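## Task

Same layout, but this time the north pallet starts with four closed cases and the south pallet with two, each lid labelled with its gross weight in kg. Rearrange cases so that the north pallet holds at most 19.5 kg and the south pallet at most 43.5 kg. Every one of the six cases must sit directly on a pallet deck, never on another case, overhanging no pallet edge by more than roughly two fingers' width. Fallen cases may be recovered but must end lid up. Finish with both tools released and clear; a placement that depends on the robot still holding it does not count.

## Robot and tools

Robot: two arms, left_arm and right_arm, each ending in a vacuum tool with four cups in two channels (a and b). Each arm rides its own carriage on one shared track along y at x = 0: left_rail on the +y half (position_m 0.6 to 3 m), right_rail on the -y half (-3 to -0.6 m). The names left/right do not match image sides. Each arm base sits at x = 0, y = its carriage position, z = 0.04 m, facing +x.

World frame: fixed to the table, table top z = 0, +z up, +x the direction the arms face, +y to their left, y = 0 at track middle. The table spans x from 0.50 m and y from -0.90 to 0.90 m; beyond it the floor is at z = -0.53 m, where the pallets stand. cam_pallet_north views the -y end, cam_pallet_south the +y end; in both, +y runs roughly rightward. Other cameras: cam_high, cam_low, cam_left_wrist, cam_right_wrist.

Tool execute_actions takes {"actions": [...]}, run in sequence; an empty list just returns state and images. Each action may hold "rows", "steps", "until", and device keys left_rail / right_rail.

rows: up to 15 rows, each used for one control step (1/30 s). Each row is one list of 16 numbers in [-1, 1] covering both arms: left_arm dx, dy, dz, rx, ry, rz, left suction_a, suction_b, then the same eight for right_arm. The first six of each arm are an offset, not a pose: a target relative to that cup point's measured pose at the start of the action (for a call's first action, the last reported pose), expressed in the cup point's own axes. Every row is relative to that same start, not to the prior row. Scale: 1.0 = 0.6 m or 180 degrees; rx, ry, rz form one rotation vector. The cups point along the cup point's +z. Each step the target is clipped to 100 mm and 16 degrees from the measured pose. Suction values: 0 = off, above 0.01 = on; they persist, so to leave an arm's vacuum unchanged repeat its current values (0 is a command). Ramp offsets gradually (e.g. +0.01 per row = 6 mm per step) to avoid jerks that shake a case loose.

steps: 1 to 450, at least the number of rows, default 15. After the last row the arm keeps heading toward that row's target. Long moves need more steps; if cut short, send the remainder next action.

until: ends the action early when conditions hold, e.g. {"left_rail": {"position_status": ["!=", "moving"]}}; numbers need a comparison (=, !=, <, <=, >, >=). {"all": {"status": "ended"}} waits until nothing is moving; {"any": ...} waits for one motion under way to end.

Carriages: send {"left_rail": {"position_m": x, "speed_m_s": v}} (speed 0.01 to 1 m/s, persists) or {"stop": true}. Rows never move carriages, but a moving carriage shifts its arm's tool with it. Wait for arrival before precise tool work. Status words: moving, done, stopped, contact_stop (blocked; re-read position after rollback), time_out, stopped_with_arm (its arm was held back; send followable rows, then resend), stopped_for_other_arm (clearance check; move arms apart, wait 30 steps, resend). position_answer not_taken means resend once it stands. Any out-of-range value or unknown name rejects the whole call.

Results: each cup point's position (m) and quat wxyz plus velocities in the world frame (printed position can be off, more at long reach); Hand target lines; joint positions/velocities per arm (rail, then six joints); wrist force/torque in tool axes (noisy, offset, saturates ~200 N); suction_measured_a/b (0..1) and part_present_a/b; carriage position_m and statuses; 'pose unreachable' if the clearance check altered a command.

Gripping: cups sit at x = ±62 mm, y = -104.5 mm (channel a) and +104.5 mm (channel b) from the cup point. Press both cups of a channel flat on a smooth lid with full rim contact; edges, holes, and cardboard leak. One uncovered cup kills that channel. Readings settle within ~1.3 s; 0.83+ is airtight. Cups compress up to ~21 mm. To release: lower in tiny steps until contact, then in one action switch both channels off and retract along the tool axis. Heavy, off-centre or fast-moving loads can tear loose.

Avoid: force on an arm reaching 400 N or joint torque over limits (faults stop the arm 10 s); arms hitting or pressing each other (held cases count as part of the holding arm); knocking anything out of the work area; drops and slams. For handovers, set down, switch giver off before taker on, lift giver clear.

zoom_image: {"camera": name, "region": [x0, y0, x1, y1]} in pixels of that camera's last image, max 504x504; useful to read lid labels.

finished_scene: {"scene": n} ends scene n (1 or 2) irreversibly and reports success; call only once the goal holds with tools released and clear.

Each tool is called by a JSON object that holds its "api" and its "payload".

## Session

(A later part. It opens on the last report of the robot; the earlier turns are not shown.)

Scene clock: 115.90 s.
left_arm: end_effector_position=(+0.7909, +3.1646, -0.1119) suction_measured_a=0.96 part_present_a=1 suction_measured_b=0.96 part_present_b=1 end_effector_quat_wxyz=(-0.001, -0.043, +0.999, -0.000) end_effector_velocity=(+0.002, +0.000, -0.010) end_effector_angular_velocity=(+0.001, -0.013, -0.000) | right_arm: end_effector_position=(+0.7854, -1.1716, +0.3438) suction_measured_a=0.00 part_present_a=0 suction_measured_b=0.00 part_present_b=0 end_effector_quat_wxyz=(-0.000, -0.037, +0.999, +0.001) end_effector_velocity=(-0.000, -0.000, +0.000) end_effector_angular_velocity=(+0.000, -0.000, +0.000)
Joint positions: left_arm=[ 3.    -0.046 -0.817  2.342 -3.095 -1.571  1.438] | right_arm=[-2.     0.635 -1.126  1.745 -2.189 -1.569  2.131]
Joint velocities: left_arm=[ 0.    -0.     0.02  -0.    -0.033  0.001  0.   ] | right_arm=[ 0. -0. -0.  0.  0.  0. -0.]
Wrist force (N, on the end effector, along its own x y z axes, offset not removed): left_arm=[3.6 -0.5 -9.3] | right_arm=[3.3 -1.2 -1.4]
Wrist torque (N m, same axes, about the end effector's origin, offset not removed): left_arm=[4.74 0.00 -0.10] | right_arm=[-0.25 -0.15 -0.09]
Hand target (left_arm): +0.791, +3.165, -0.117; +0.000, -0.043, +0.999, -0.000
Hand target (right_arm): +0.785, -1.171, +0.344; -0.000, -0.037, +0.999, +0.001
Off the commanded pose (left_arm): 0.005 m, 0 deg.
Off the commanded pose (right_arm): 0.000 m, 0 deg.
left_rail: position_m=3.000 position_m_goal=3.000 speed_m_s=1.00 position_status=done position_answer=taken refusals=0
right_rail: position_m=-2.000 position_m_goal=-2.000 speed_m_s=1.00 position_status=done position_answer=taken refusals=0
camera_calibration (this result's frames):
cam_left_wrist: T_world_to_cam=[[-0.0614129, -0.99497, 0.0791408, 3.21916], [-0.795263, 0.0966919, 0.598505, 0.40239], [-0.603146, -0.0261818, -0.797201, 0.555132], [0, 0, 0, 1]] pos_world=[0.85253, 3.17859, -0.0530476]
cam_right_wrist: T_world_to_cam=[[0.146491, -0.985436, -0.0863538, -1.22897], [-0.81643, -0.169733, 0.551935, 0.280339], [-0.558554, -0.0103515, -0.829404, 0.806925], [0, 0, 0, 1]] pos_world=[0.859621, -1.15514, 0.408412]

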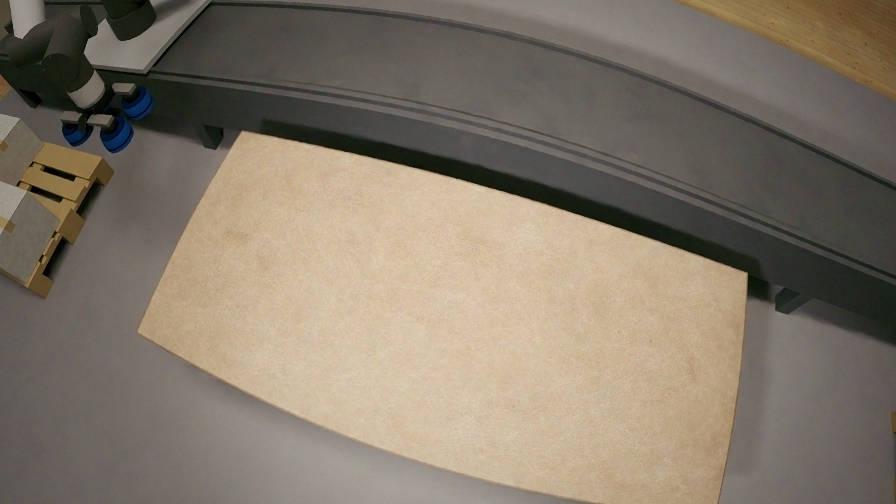

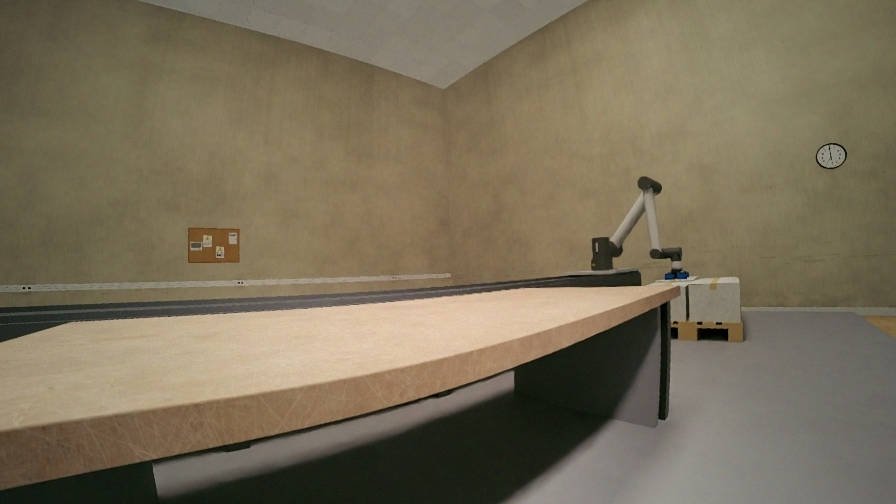

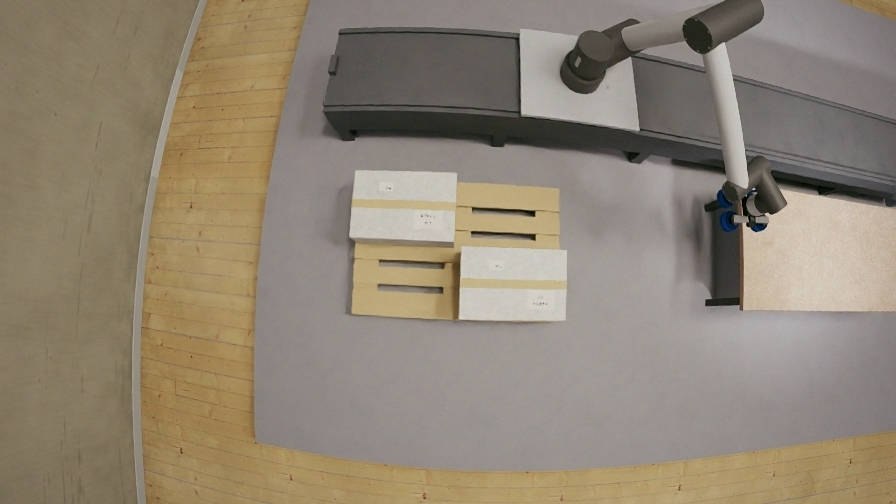

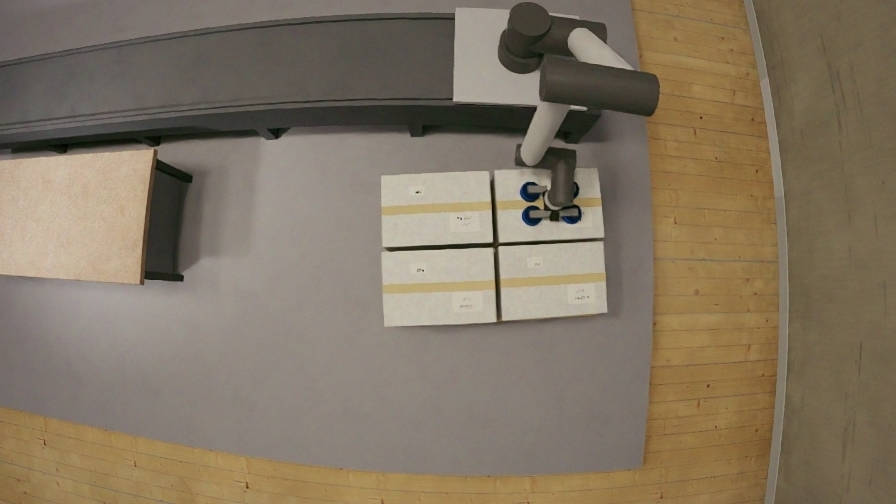

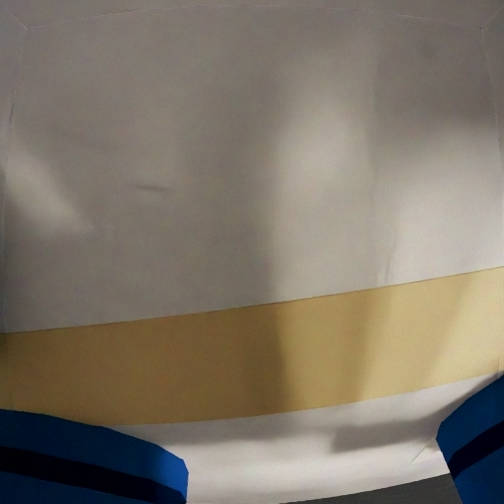

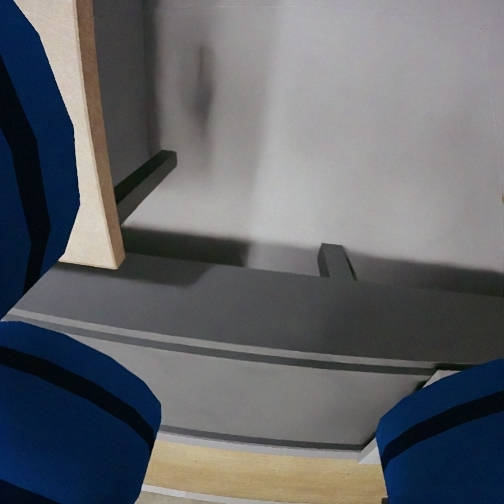

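{"api": "execute_actions", "payload": {"actions": []}}

Scene clock: 116.23 s.
left_arm: end_effector_position=(+0.7908, +3.1647, -0.1165) suction_measured_a=0.96 part_present_a=1 suction_measured_b=0.96 part_present_b=1 end_effector_quat_wxyz=(+0.000, -0.043, +0.999, -0.000) end_effector_velocity=(+0.000, +0.000, -0.002) end_effector_angular_velocity=(+0.000, -0.001, -0.000) | right_arm: end_effector_position=(+0.7854, -1.1716, +0.3438) suction_measured_a=0.00 part_present_a=0 suction_measured_b=0.00 part_present_b=0 end_effector_quat_wxyz=(-0.000, -0.037, +0.999, +0.001) end_effector_velocity=(-0.000, +0.000, +0.000) end_effector_angular_velocity=(+0.000, -0.000, +0.000)
Joint positions: left_arm=[ 3.    -0.046 -0.809  2.341 -3.104 -1.571  1.438] | right_arm=[-2.     0.635 -1.126  1.745 -2.189 -1.569  2.131]
Joint velocities: left_arm=[ 0.     0.     0.004 -0.    -0.005  0.     0.   ] | right_arm=[ 0.  0. -0. -0.  0. -0.  0.]
Wrist force (N, on the end effector, along its own x y z axes, offset not removed): left_arm=[-1.3 -1.4 3.4] | right_arm=[4.0 -0.3 0.3]
Wrist torque (N m, same axes, about the end effector's origin, offset not removed): left_arm=[4.75 -0.16 -0.05] | right_arm=[-0.14 -0.20 -0.19]
Hand target (left_arm): +0.791, +3.165, -0.117; +0.000, -0.043, +0.999, -0.000
Hand target (right_arm): +0.785, -1.171, +0.344; -0.000, -0.037, +0.999, +0.001
Off the commanded pose (left_arm): 0.000 m, 0 deg.
Off the commanded pose (right_arm): 0.000 m, 0 deg.
left_rail: position_m=3.000 position_m_goal=3.000 speed_m_s=1.00 position_status=done position_answer=taken refusals=0
right_rail: position_m=-2.000 position_m_goal=-2.000 speed_m_s=1.00 position_status=done position_answer=taken refusals=0
camera_calibration (this result's frames):
cam_left_wrist: T_world_to_cam=[[-0.0615289, -0.994981, 0.078917, 3.21968], [-0.796139, 0.0966116, 0.597351, 0.40586], [-0.601977, -0.0260745, -0.798087, 0.549997], [0, 0, 0, 1]] pos_world=[0.85231, 3.17865, -0.0575829]
cam_right_wrist: T_world_to_cam=[[0.146491, -0.985436, -0.0863538, -1.22897], [-0.81643, -0.169733, 0.551935, 0.280339], [-0.558554, -0.0103515, -0.829404, 0.806925], [0, 0, 0, 1]] pos_world=[0.859621, -1.15514, 0.408412]

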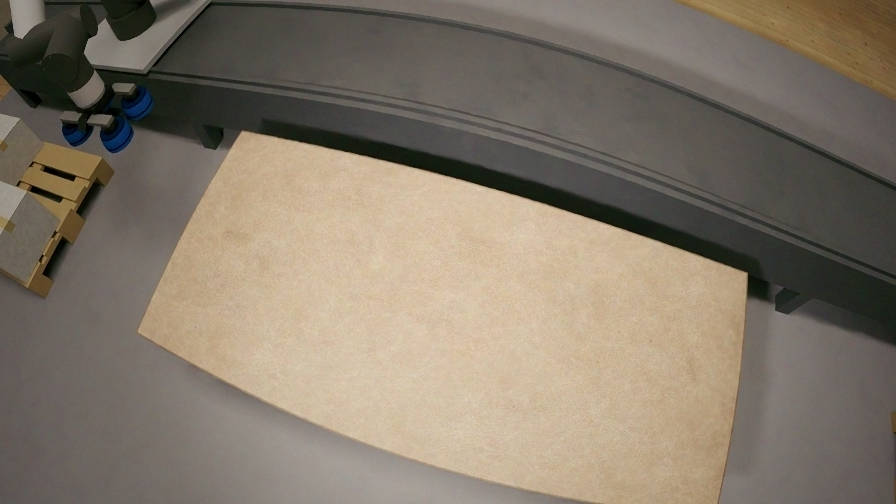

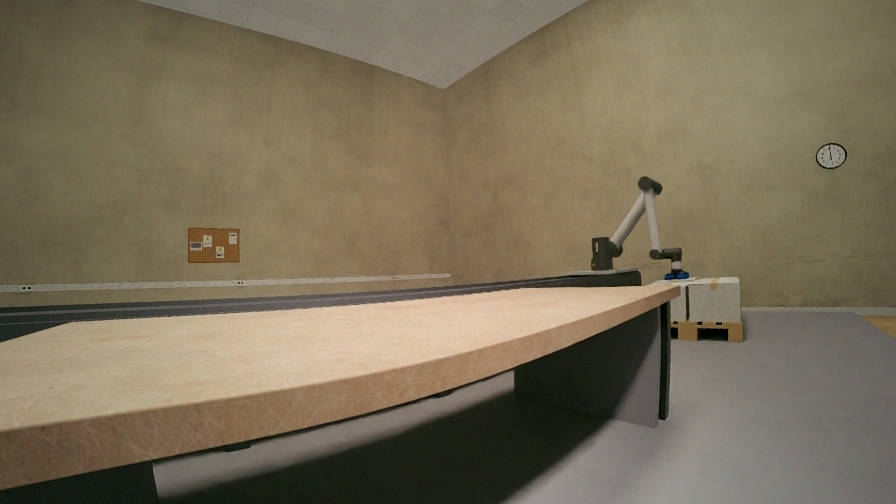

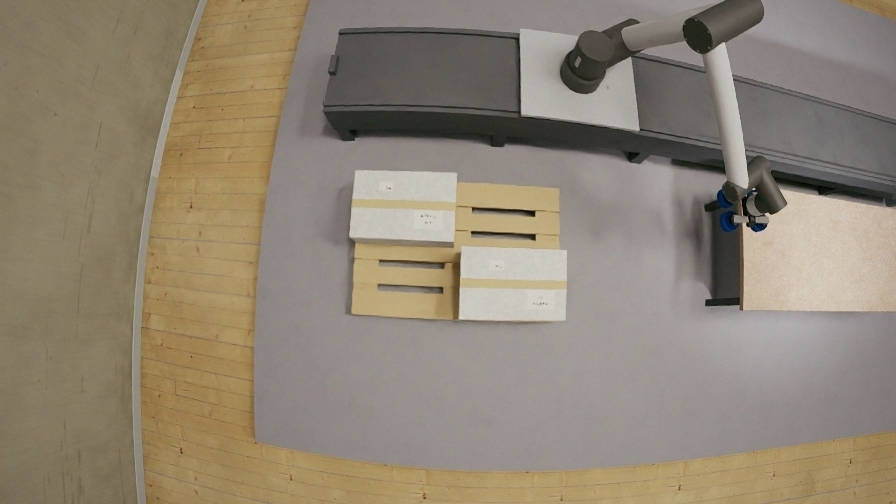

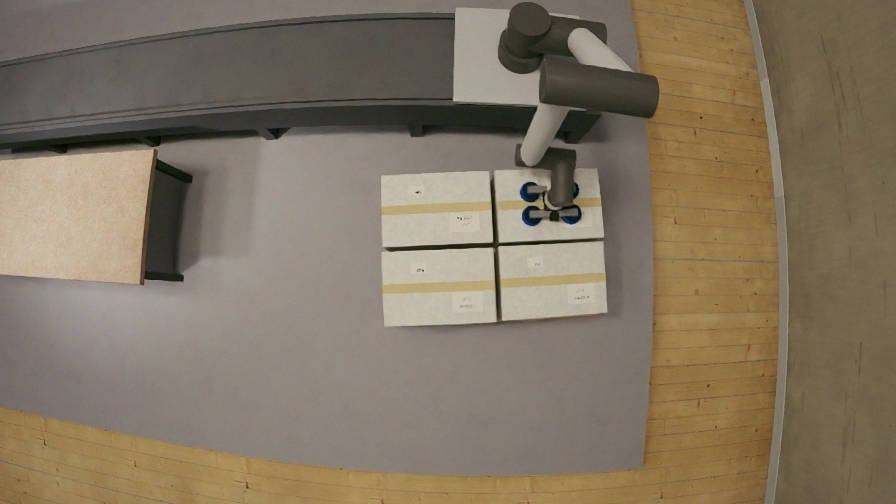

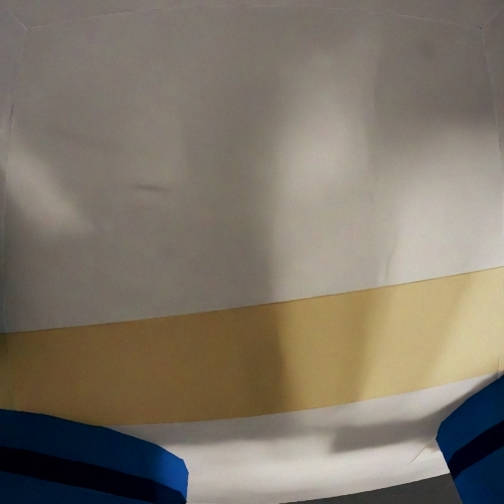

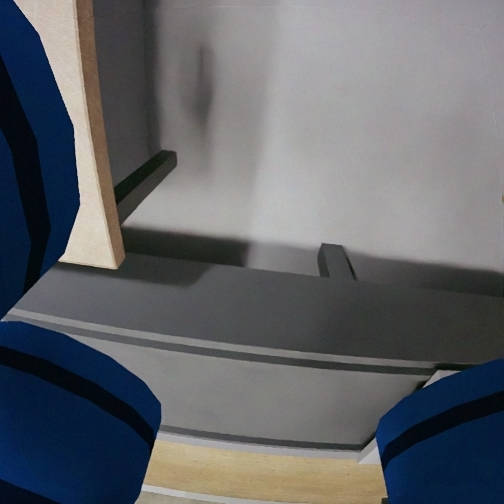

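Go to -0.1185.

{"api": "execute_actions", "payload": {"actions": [{"rows":[[0,0,0.0035,0,0,0,1,1,0,0,0,0,0,0,0,0]],"steps":6}]}}

Scene clock: 116.83 s.
left_arm: end_effector_position=(+0.7908, +3.1647, -0.1181) suction_measured_a=0.96 part_present_a=1 suction_measured_b=0.96 part_present_b=1 end_effector_quat_wxyz=(+0.000, -0.043, +0.999, -0.000) end_effector_velocity=(+0.000, -0.000, -0.005) end_effector_angular_velocity=(+0.000, +0.000, -0.000) | right_arm: end_effector_position=(+0.7854, -1.1716, +0.3438) suction_measured_a=0.00 part_present_a=0 suction_measured_b=0.00 part_present_b=0 end_effector_quat_wxyz=(-0.000, -0.037, +0.999, +0.001) end_effector_velocity=(+0.000, -0.000, -0.000) end_effector_angular_velocity=(-0.000, -0.000, -0.000)
Joint positions: left_arm=[ 3.    -0.046 -0.806  2.341 -3.106 -1.571  1.438] | right_arm=[-2.     0.635 -1.126  1.745 -2.189 -1.569  2.131]
Joint velocities: left_arm=[ 0.    -0.     0.008 -0.001 -0.007  0.     0.   ] | right_arm=[ 0. -0.  0.  0. -0. -0.  0.]
Wrist force (N, on the end effector, along its own x y z axes, offset not removed): left_arm=[-2.9 0.6 1.4] | right_arm=[3.3 0.0 -0.6]
Wrist torque (N m, same axes, about the end effector's origin, offset not removed): left_arm=[5.30 0.44 -0.17] | right_arm=[-0.06 -0.13 -0.08]
Hand target (left_arm): +0.791, +3.165, -0.119; +0.000, -0.043, +0.999, -0.000
Hand target (right_arm): +0.785, -1.171, +0.344; -0.000, -0.037, +0.999, +0.001
Off the commanded pose (left_arm): 0.001 m, 0 deg.
Off the commanded pose (right_arm): 0.000 m, 0 deg.
left_rail: position_m=3.000 position_m_goal=3.000 speed_m_s=1.00 position_status=done position_answer=taken refusals=0
right_rail: position_m=-2.000 position_m_goal=-2.000 speed_m_s=1.00 position_status=done position_answer=taken refusals=0
camera_calibration (this result's frames):
cam_left_wrist: T_world_to_cam=[[-0.0614864, -0.994985, 0.0788951, 3.21976], [-0.796151, 0.0965642, 0.597343, 0.406962], [-0.601966, -0.026084, -0.798096, 0.548769], [0, 0, 0, 1]] pos_world=[0.852315, 3.17863, -0.0591485]
cam_right_wrist: T_world_to_cam=[[0.146491, -0.985436, -0.0863537, -1.22897], [-0.81643, -0.169733, 0.551935, 0.280339], [-0.558554, -0.0103517, -0.829404, 0.806925], [0, 0, 0, 1]] pos_world=[0.859621, -1.15514, 0.408412]

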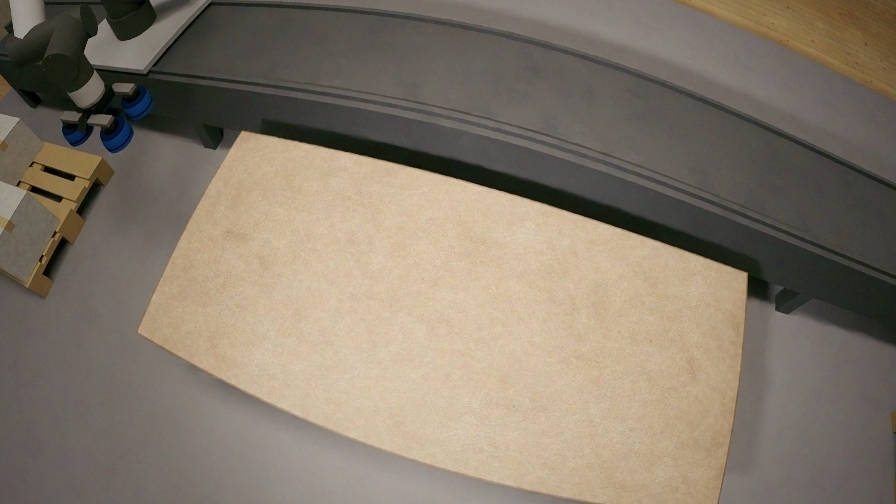

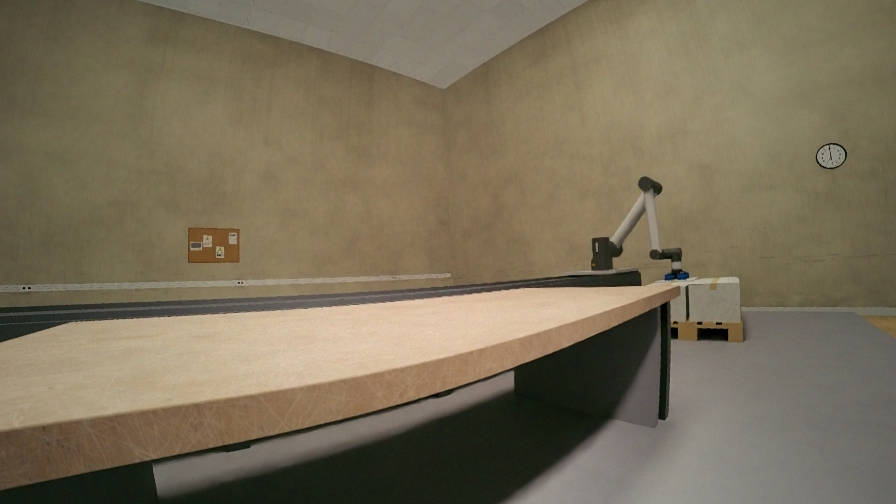

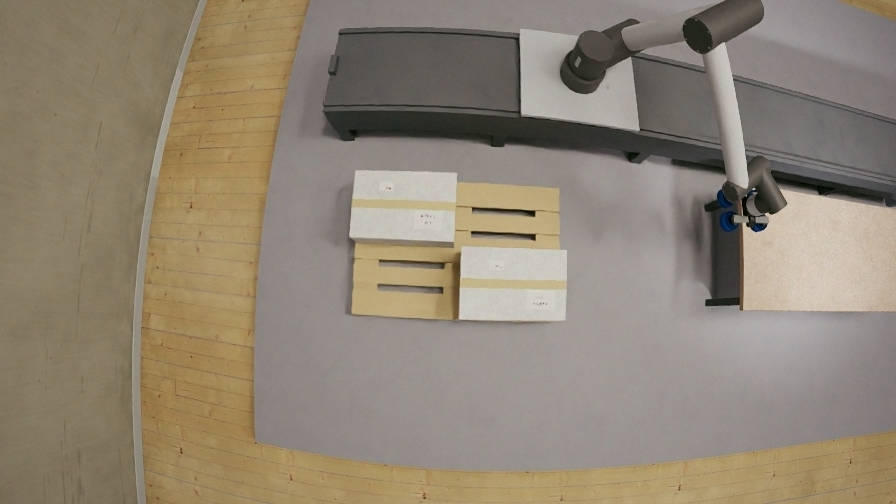

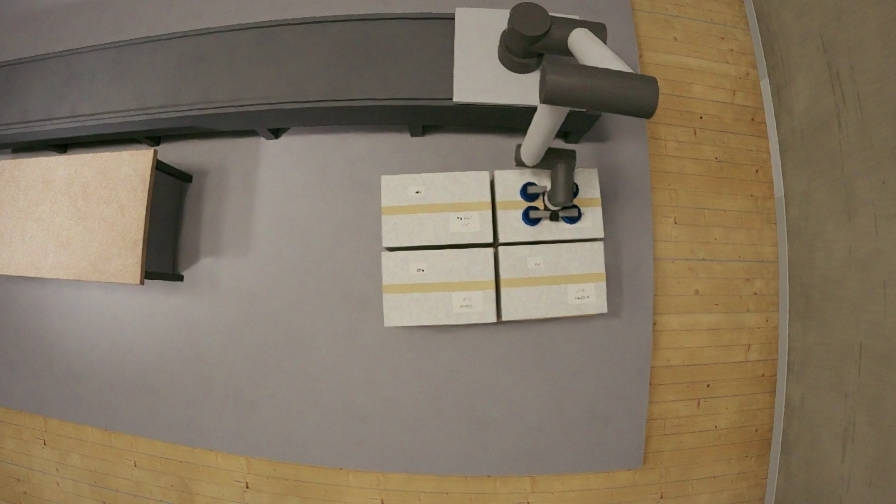

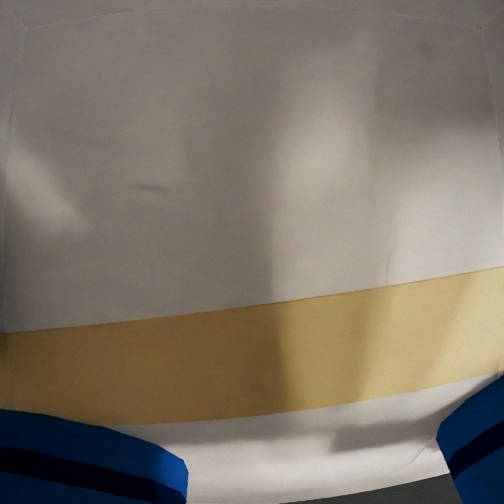

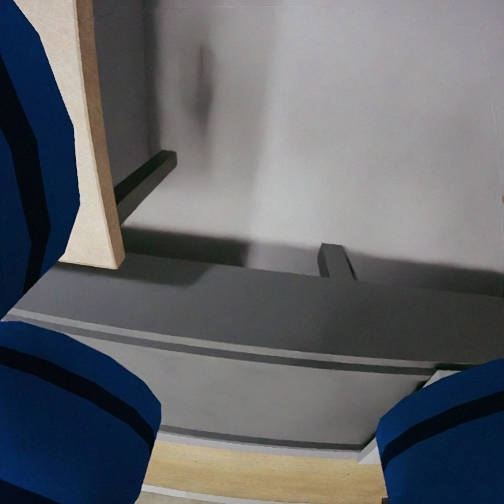

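{"api": "execute_actions", "payload": {"actions": [{"rows":[[0,0,0.0032,0,0,0,1,1,0,0,0,0,0,0,0,0]],"steps":6}]}}

Scene clock: 117.40 s.
left_arm: end_effector_position=(+0.7908, +3.1647, -0.1196) suction_measured_a=0.96 part_present_a=1 suction_measured_b=0.96 part_present_b=1 end_effector_quat_wxyz=(+0.000, -0.043, +0.999, -0.000) end_effector_velocity=(+0.000, -0.000, -0.004) end_effector_angular_velocity=(-0.000, -0.000, -0.000) | right_arm: end_effector_position=(+0.7854, -1.1716, +0.3438) suction_measured_a=0.00 part_present_a=0 suction_measured_b=0.00 part_present_b=0 end_effector_quat_wxyz=(-0.000, -0.037, +0.999, +0.001) end_effector_velocity=(+0.000, -0.000, -0.000) end_effector_angular_velocity=(-0.000, +0.000, -0.000)
Joint positions: left_arm=[ 3.    -0.046 -0.804  2.341 -3.108 -1.571  1.438] | right_arm=[-2.     0.635 -1.126  1.745 -2.189 -1.569  2.131]
Joint velocities: left_arm=[ 0.    -0.     0.006 -0.001 -0.005  0.     0.   ] | right_arm=[ 0. -0.  0. -0.  0. -0.  0.]
Wrist force (N, on the end effector, along its own x y z axes, offset not removed): left_arm=[1.2 -1.1 -3.6] | right_arm=[3.2 1.0 -0.8]
Wrist torque (N m, same axes, about the end effector's origin, offset not removed): left_arm=[4.91 -0.38 -0.19] | right_arm=[0.02 -0.10 -0.15]
Hand target (left_arm): +0.791, +3.165, -0.120; +0.000, -0.043, +0.999, -0.000
Hand target (right_arm): +0.785, -1.171, +0.344; -0.000, -0.037, +0.999, +0.001
Off the commanded pose (left_arm): 0.000 m, 0 deg.
Off the commanded pose (right_arm): 0.000 m, 0 deg.
left_rail: position_m=3.000 position_m_goal=3.000 speed_m_s=1.00 position_status=done position_answer=taken refusals=0
right_rail: position_m=-2.000 position_m_goal=-2.000 speed_m_s=1.00 position_status=done position_answer=taken refusals=0
camera_calibration (this result's frames):
cam_left_wrist: T_world_to_cam=[[-0.061485, -0.994985, 0.0788955, 3.21988], [-0.79614, 0.0965638, 0.597358, 0.407862], [-0.60198, -0.0260833, -0.798085, 0.547569], [0, 0, 0, 1]] pos_world=[0.852315, 3.17863, -0.0606669]
cam_right_wrist: T_world_to_cam=[[0.146491, -0.985436, -0.0863538, -1.22897], [-0.81643, -0.169733, 0.551935, 0.280339], [-0.558554, -0.0103515, -0.829404, 0.806925], [0, 0, 0, 1]] pos_world=[0.859621, -1.15514, 0.408412]

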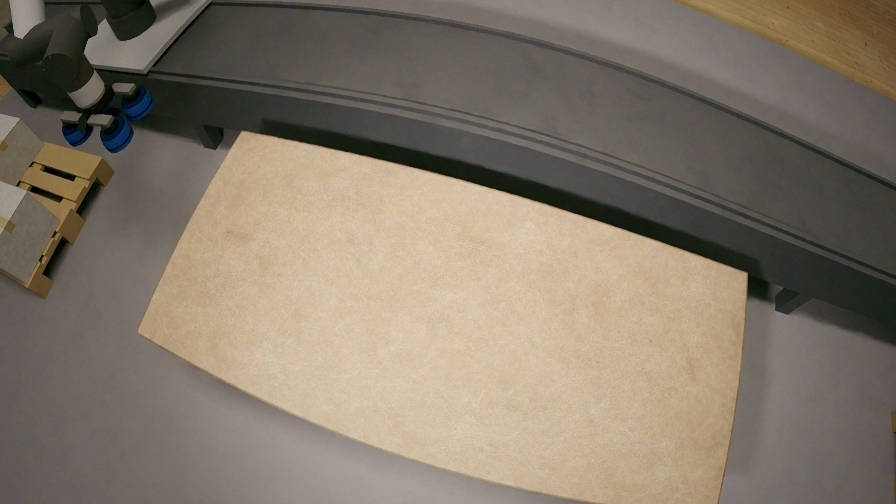

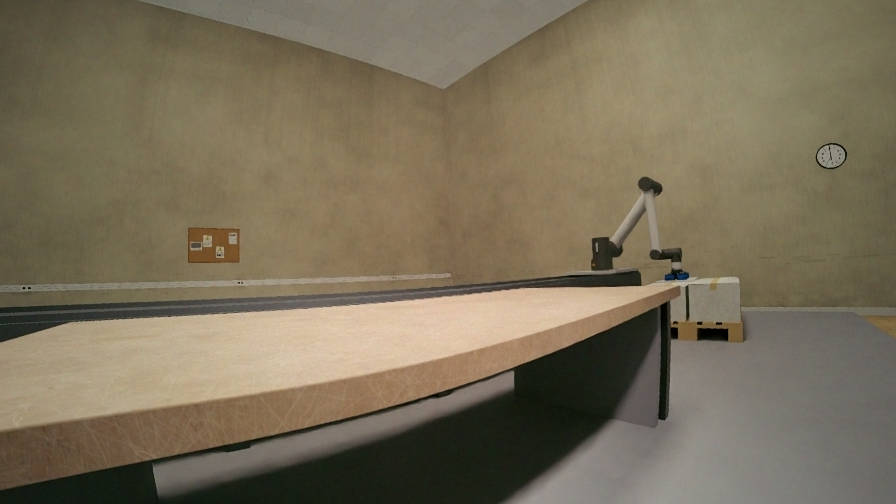

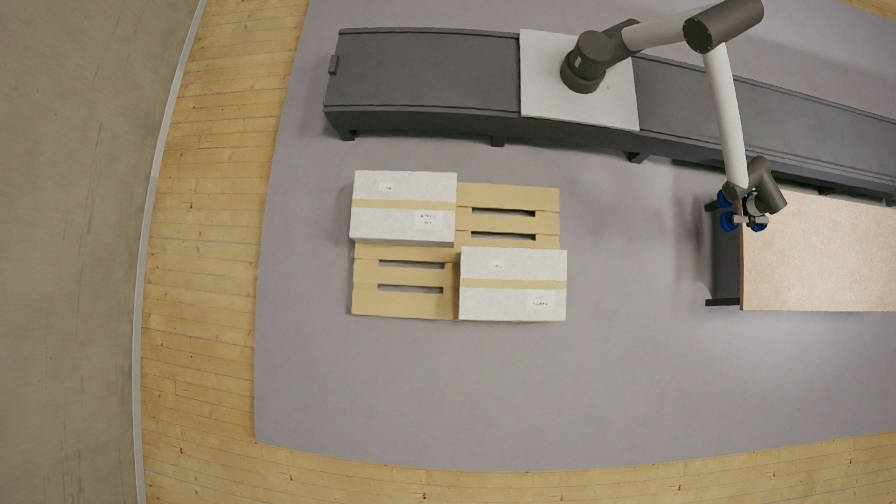

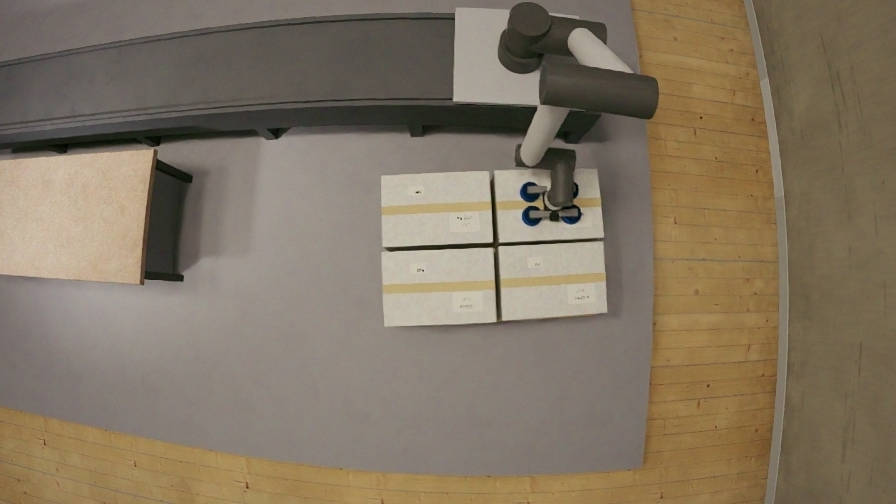

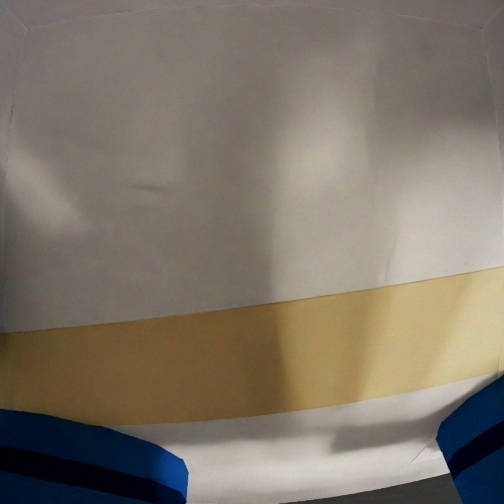

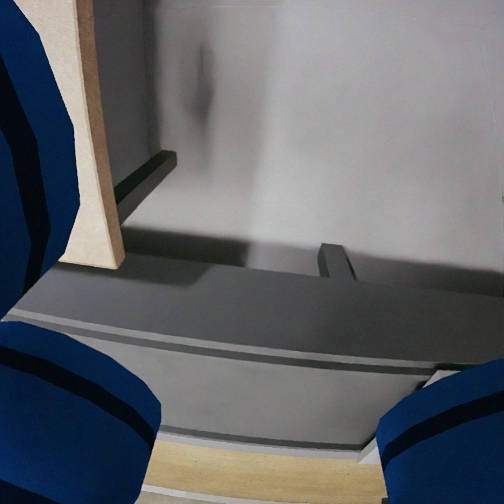

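{"api": "execute_actions", "payload": {"actions": [{"rows":[[0,0,0.0027,0,0,0,1,1,0,0,0,0,0,0,0,0]],"steps":6}]}}

Scene clock: 118.23 s.
left_arm: end_effector_position=(+0.7908, +3.1647, -0.1209) suction_measured_a=0.96 part_present_a=1 suction_measured_b=0.96 part_present_b=1 end_effector_quat_wxyz=(+0.000, -0.043, +0.999, -0.000) end_effector_velocity=(+0.000, -0.000, -0.003) end_effector_angular_velocity=(-0.000, -0.000, -0.000) | right_arm: end_effector_position=(+0.7854, -1.1716, +0.3438) suction_measured_a=0.00 part_present_a=0 suction_measured_b=0.00 part_present_b=0 end_effector_quat_wxyz=(-0.000, -0.037, +0.999, +0.001) end_effector_velocity=(+0.000, -0.000, -0.000) end_effector_angular_velocity=(+0.000, +0.000, -0.000)
Joint positions: left_arm=[ 3.    -0.046 -0.802  2.34  -3.11  -1.571  1.438] | right_arm=[-2.     0.635 -1.126  1.745 -2.189 -1.569  2.131]
Joint velocities: left_arm=[ 0.    -0.     0.005 -0.001 -0.005  0.     0.   ] | right_arm=[ 0. -0.  0.  0.  0.  0.  0.]
Wrist force (N, on the end effector, along its own x y z axes, offset not removed): left_arm=[0.5 -5.4 0.4] | right_arm=[4.6 1.4 0.4]
Wrist torque (N m, same axes, about the end effector's origin, offset not removed): left_arm=[4.67 -0.16 -0.16] | right_arm=[0.20 -0.28 -0.16]
Hand target (left_arm): +0.791, +3.165, -0.121; +0.000, -0.043, +0.999, -0.000
Hand target (right_arm): +0.785, -1.171, +0.344; -0.000, -0.037, +0.999, +0.001
Off the commanded pose (left_arm): 0.000 m, 0 deg.
Off the commanded pose (right_arm): 0.000 m, 0 deg.
left_rail: position_m=3.000 position_m_goal=3.000 speed_m_s=1.00 position_status=done position_answer=taken refusals=0
right_rail: position_m=-2.000 position_m_goal=-2.000 speed_m_s=1.00 position_status=done position_answer=taken refusals=0
camera_calibration (this result's frames):
cam_left_wrist: T_world_to_cam=[[-0.0614844, -0.994985, 0.0788955, 3.21998], [-0.796135, 0.0965635, 0.597364, 0.408618], [-0.601987, -0.0260829, -0.79808, 0.54656], [0, 0, 0, 1]] pos_world=[0.852315, 3.17863, -0.0619367]
cam_right_wrist: T_world_to_cam=[[0.146491, -0.985436, -0.0863536, -1.22897], [-0.81643, -0.169733, 0.551936, 0.280339], [-0.558554, -0.0103517, -0.829403, 0.806925], [0, 0, 0, 1]] pos_world=[0.859621, -1.15514, 0.408412]

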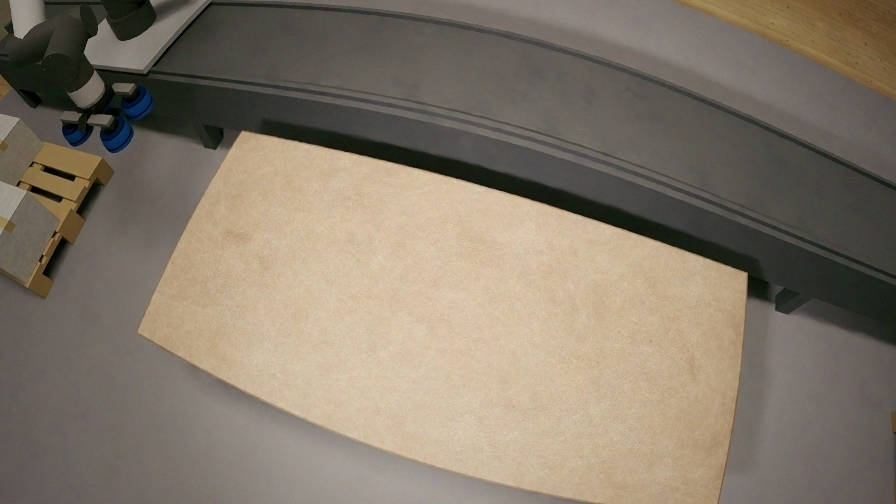

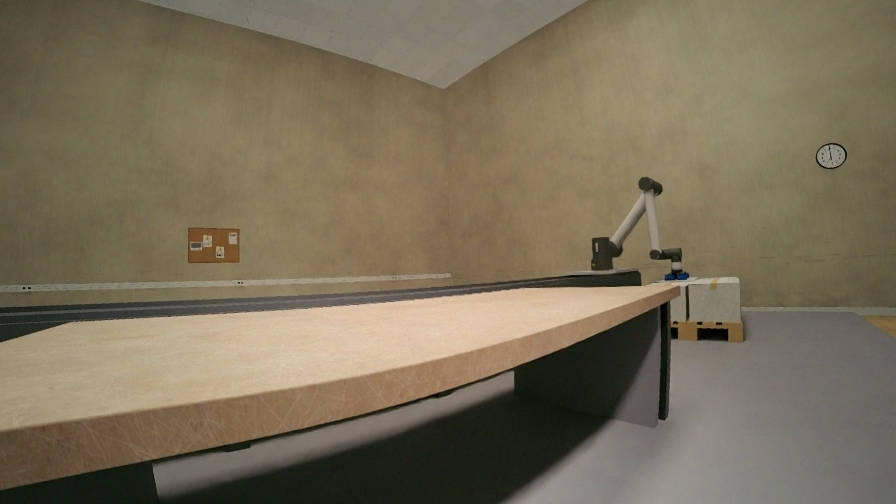

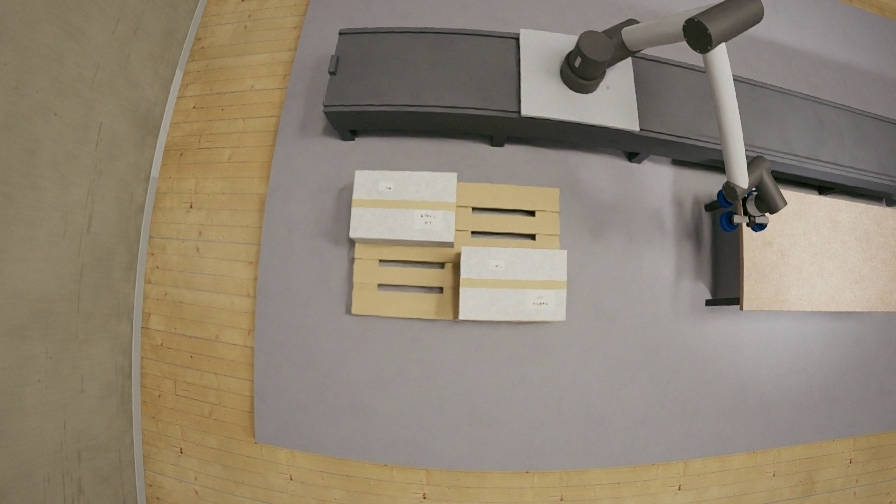

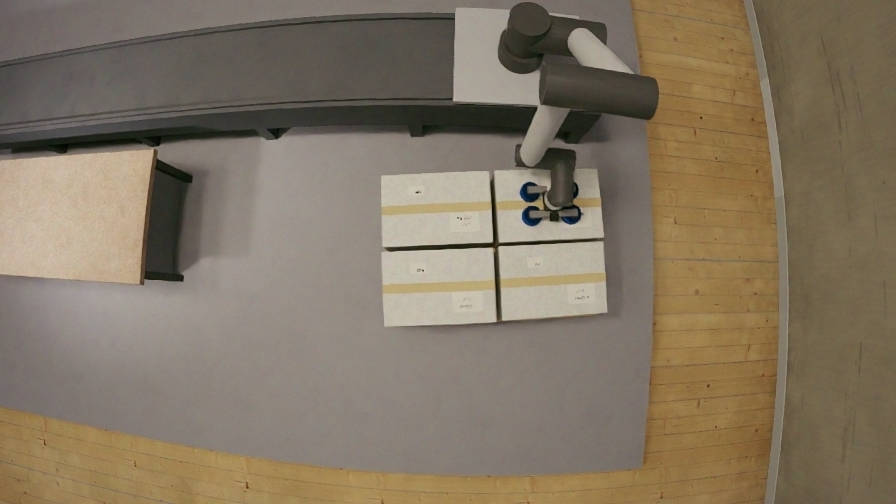

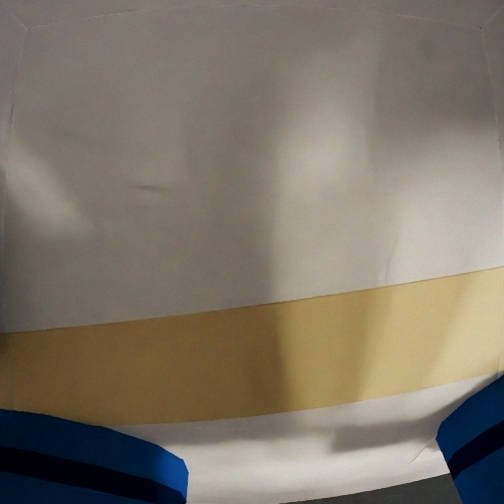

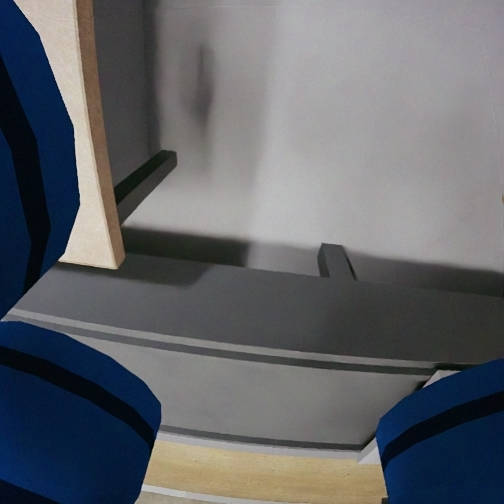

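{"api": "execute_actions", "payload": {"actions": [{"rows":[[0,0,0.0025,0,0,0,1,1,0,0,0,0,0,0,0,0]],"steps":6}]}}

Scene clock: 118.83 s.
left_arm: end_effector_position=(+0.7908, +3.1647, -0.1220) suction_measured_a=0.96 part_present_a=1 suction_measured_b=0.96 part_present_b=1 end_effector_quat_wxyz=(+0.000, -0.043, +0.999, -0.000) end_effector_velocity=(+0.000, -0.000, -0.003) end_effector_angular_velocity=(-0.000, -0.000, +0.000) | right_arm: end_effector_position=(+0.7854, -1.1716, +0.3438) suction_measured_a=0.00 part_present_a=0 suction_measured_b=0.00 part_present_b=0 end_effector_quat_wxyz=(-0.000, -0.037, +0.999, +0.001) end_effector_velocity=(-0.000, +0.000, -0.000) end_effector_angular_velocity=(-0.000, +0.000, -0.000)
Joint positions: left_arm=[ 3.    -0.046 -0.8    2.34  -3.111 -1.571  1.438] | right_arm=[-2.     0.635 -1.126  1.745 -2.189 -1.569  2.131]
Joint velocities: left_arm=[ 0.    -0.     0.005 -0.001 -0.004  0.    -0.   ] | right_arm=[ 0.  0.  0. -0.  0. -0.  0.]
Wrist force (N, on the end effector, along its own x y z axes, offset not removed): left_arm=[2.5 -3.0 6.1] | right_arm=[3.7 -0.5 -2.7]
Wrist torque (N m, same axes, about the end effector's origin, offset not removed): left_arm=[4.77 -0.37 -0.06] | right_arm=[-0.15 -0.15 -0.19]
Hand target (left_arm): +0.791, +3.165, -0.122; +0.000, -0.043, +0.999, -0.000
Hand target (right_arm): +0.785, -1.171, +0.344; -0.000, -0.037, +0.999, +0.001
Off the commanded pose (left_arm): 0.000 m, 0 deg.
Off the commanded pose (right_arm): 0.000 m, 0 deg.
left_rail: position_m=3.000 position_m_goal=3.000 speed_m_s=1.00 position_status=done position_answer=taken refusals=0
right_rail: position_m=-2.000 position_m_goal=-2.000 speed_m_s=1.00 position_status=done position_answer=taken refusals=0
camera_calibration (this result's frames):
cam_left_wrist: T_world_to_cam=[[-0.0614837, -0.994985, 0.0788957, 3.22007], [-0.796129, 0.0965634, 0.597372, 0.409311], [-0.601995, -0.0260825, -0.798074, 0.545633], [0, 0, 0, 1]] pos_world=[0.852315, 3.17863, -0.063105]
cam_right_wrist: T_world_to_cam=[[0.146491, -0.985436, -0.0863536, -1.22897], [-0.81643, -0.169733, 0.551936, 0.280338], [-0.558554, -0.0103519, -0.829403, 0.806925], [0, 0, 0, 1]] pos_world=[0.859621, -1.15514, 0.408412]

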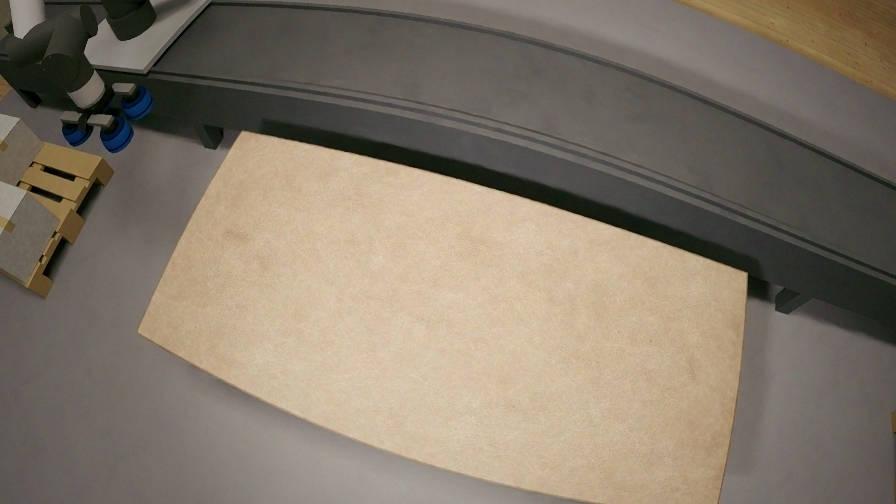

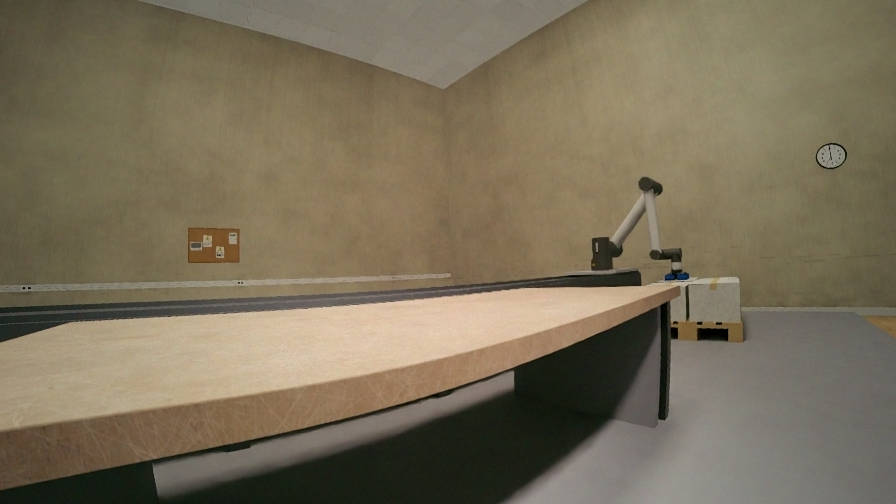

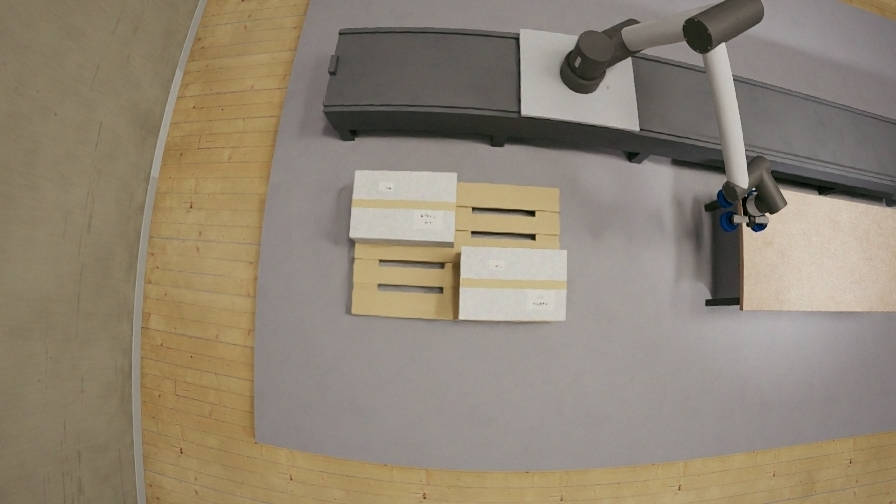

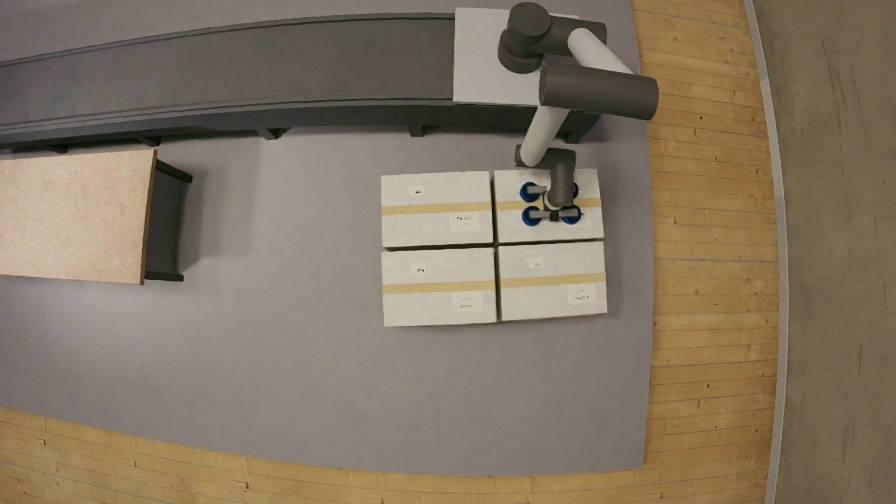

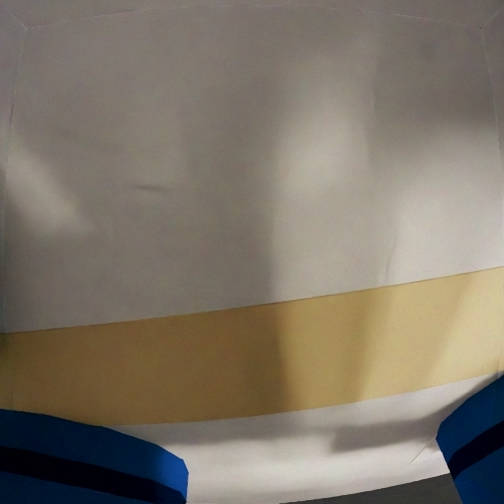

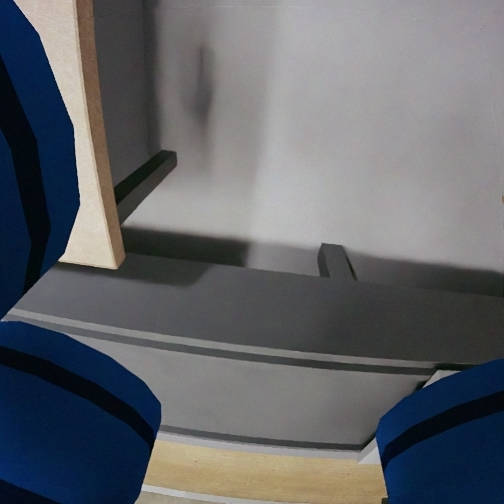

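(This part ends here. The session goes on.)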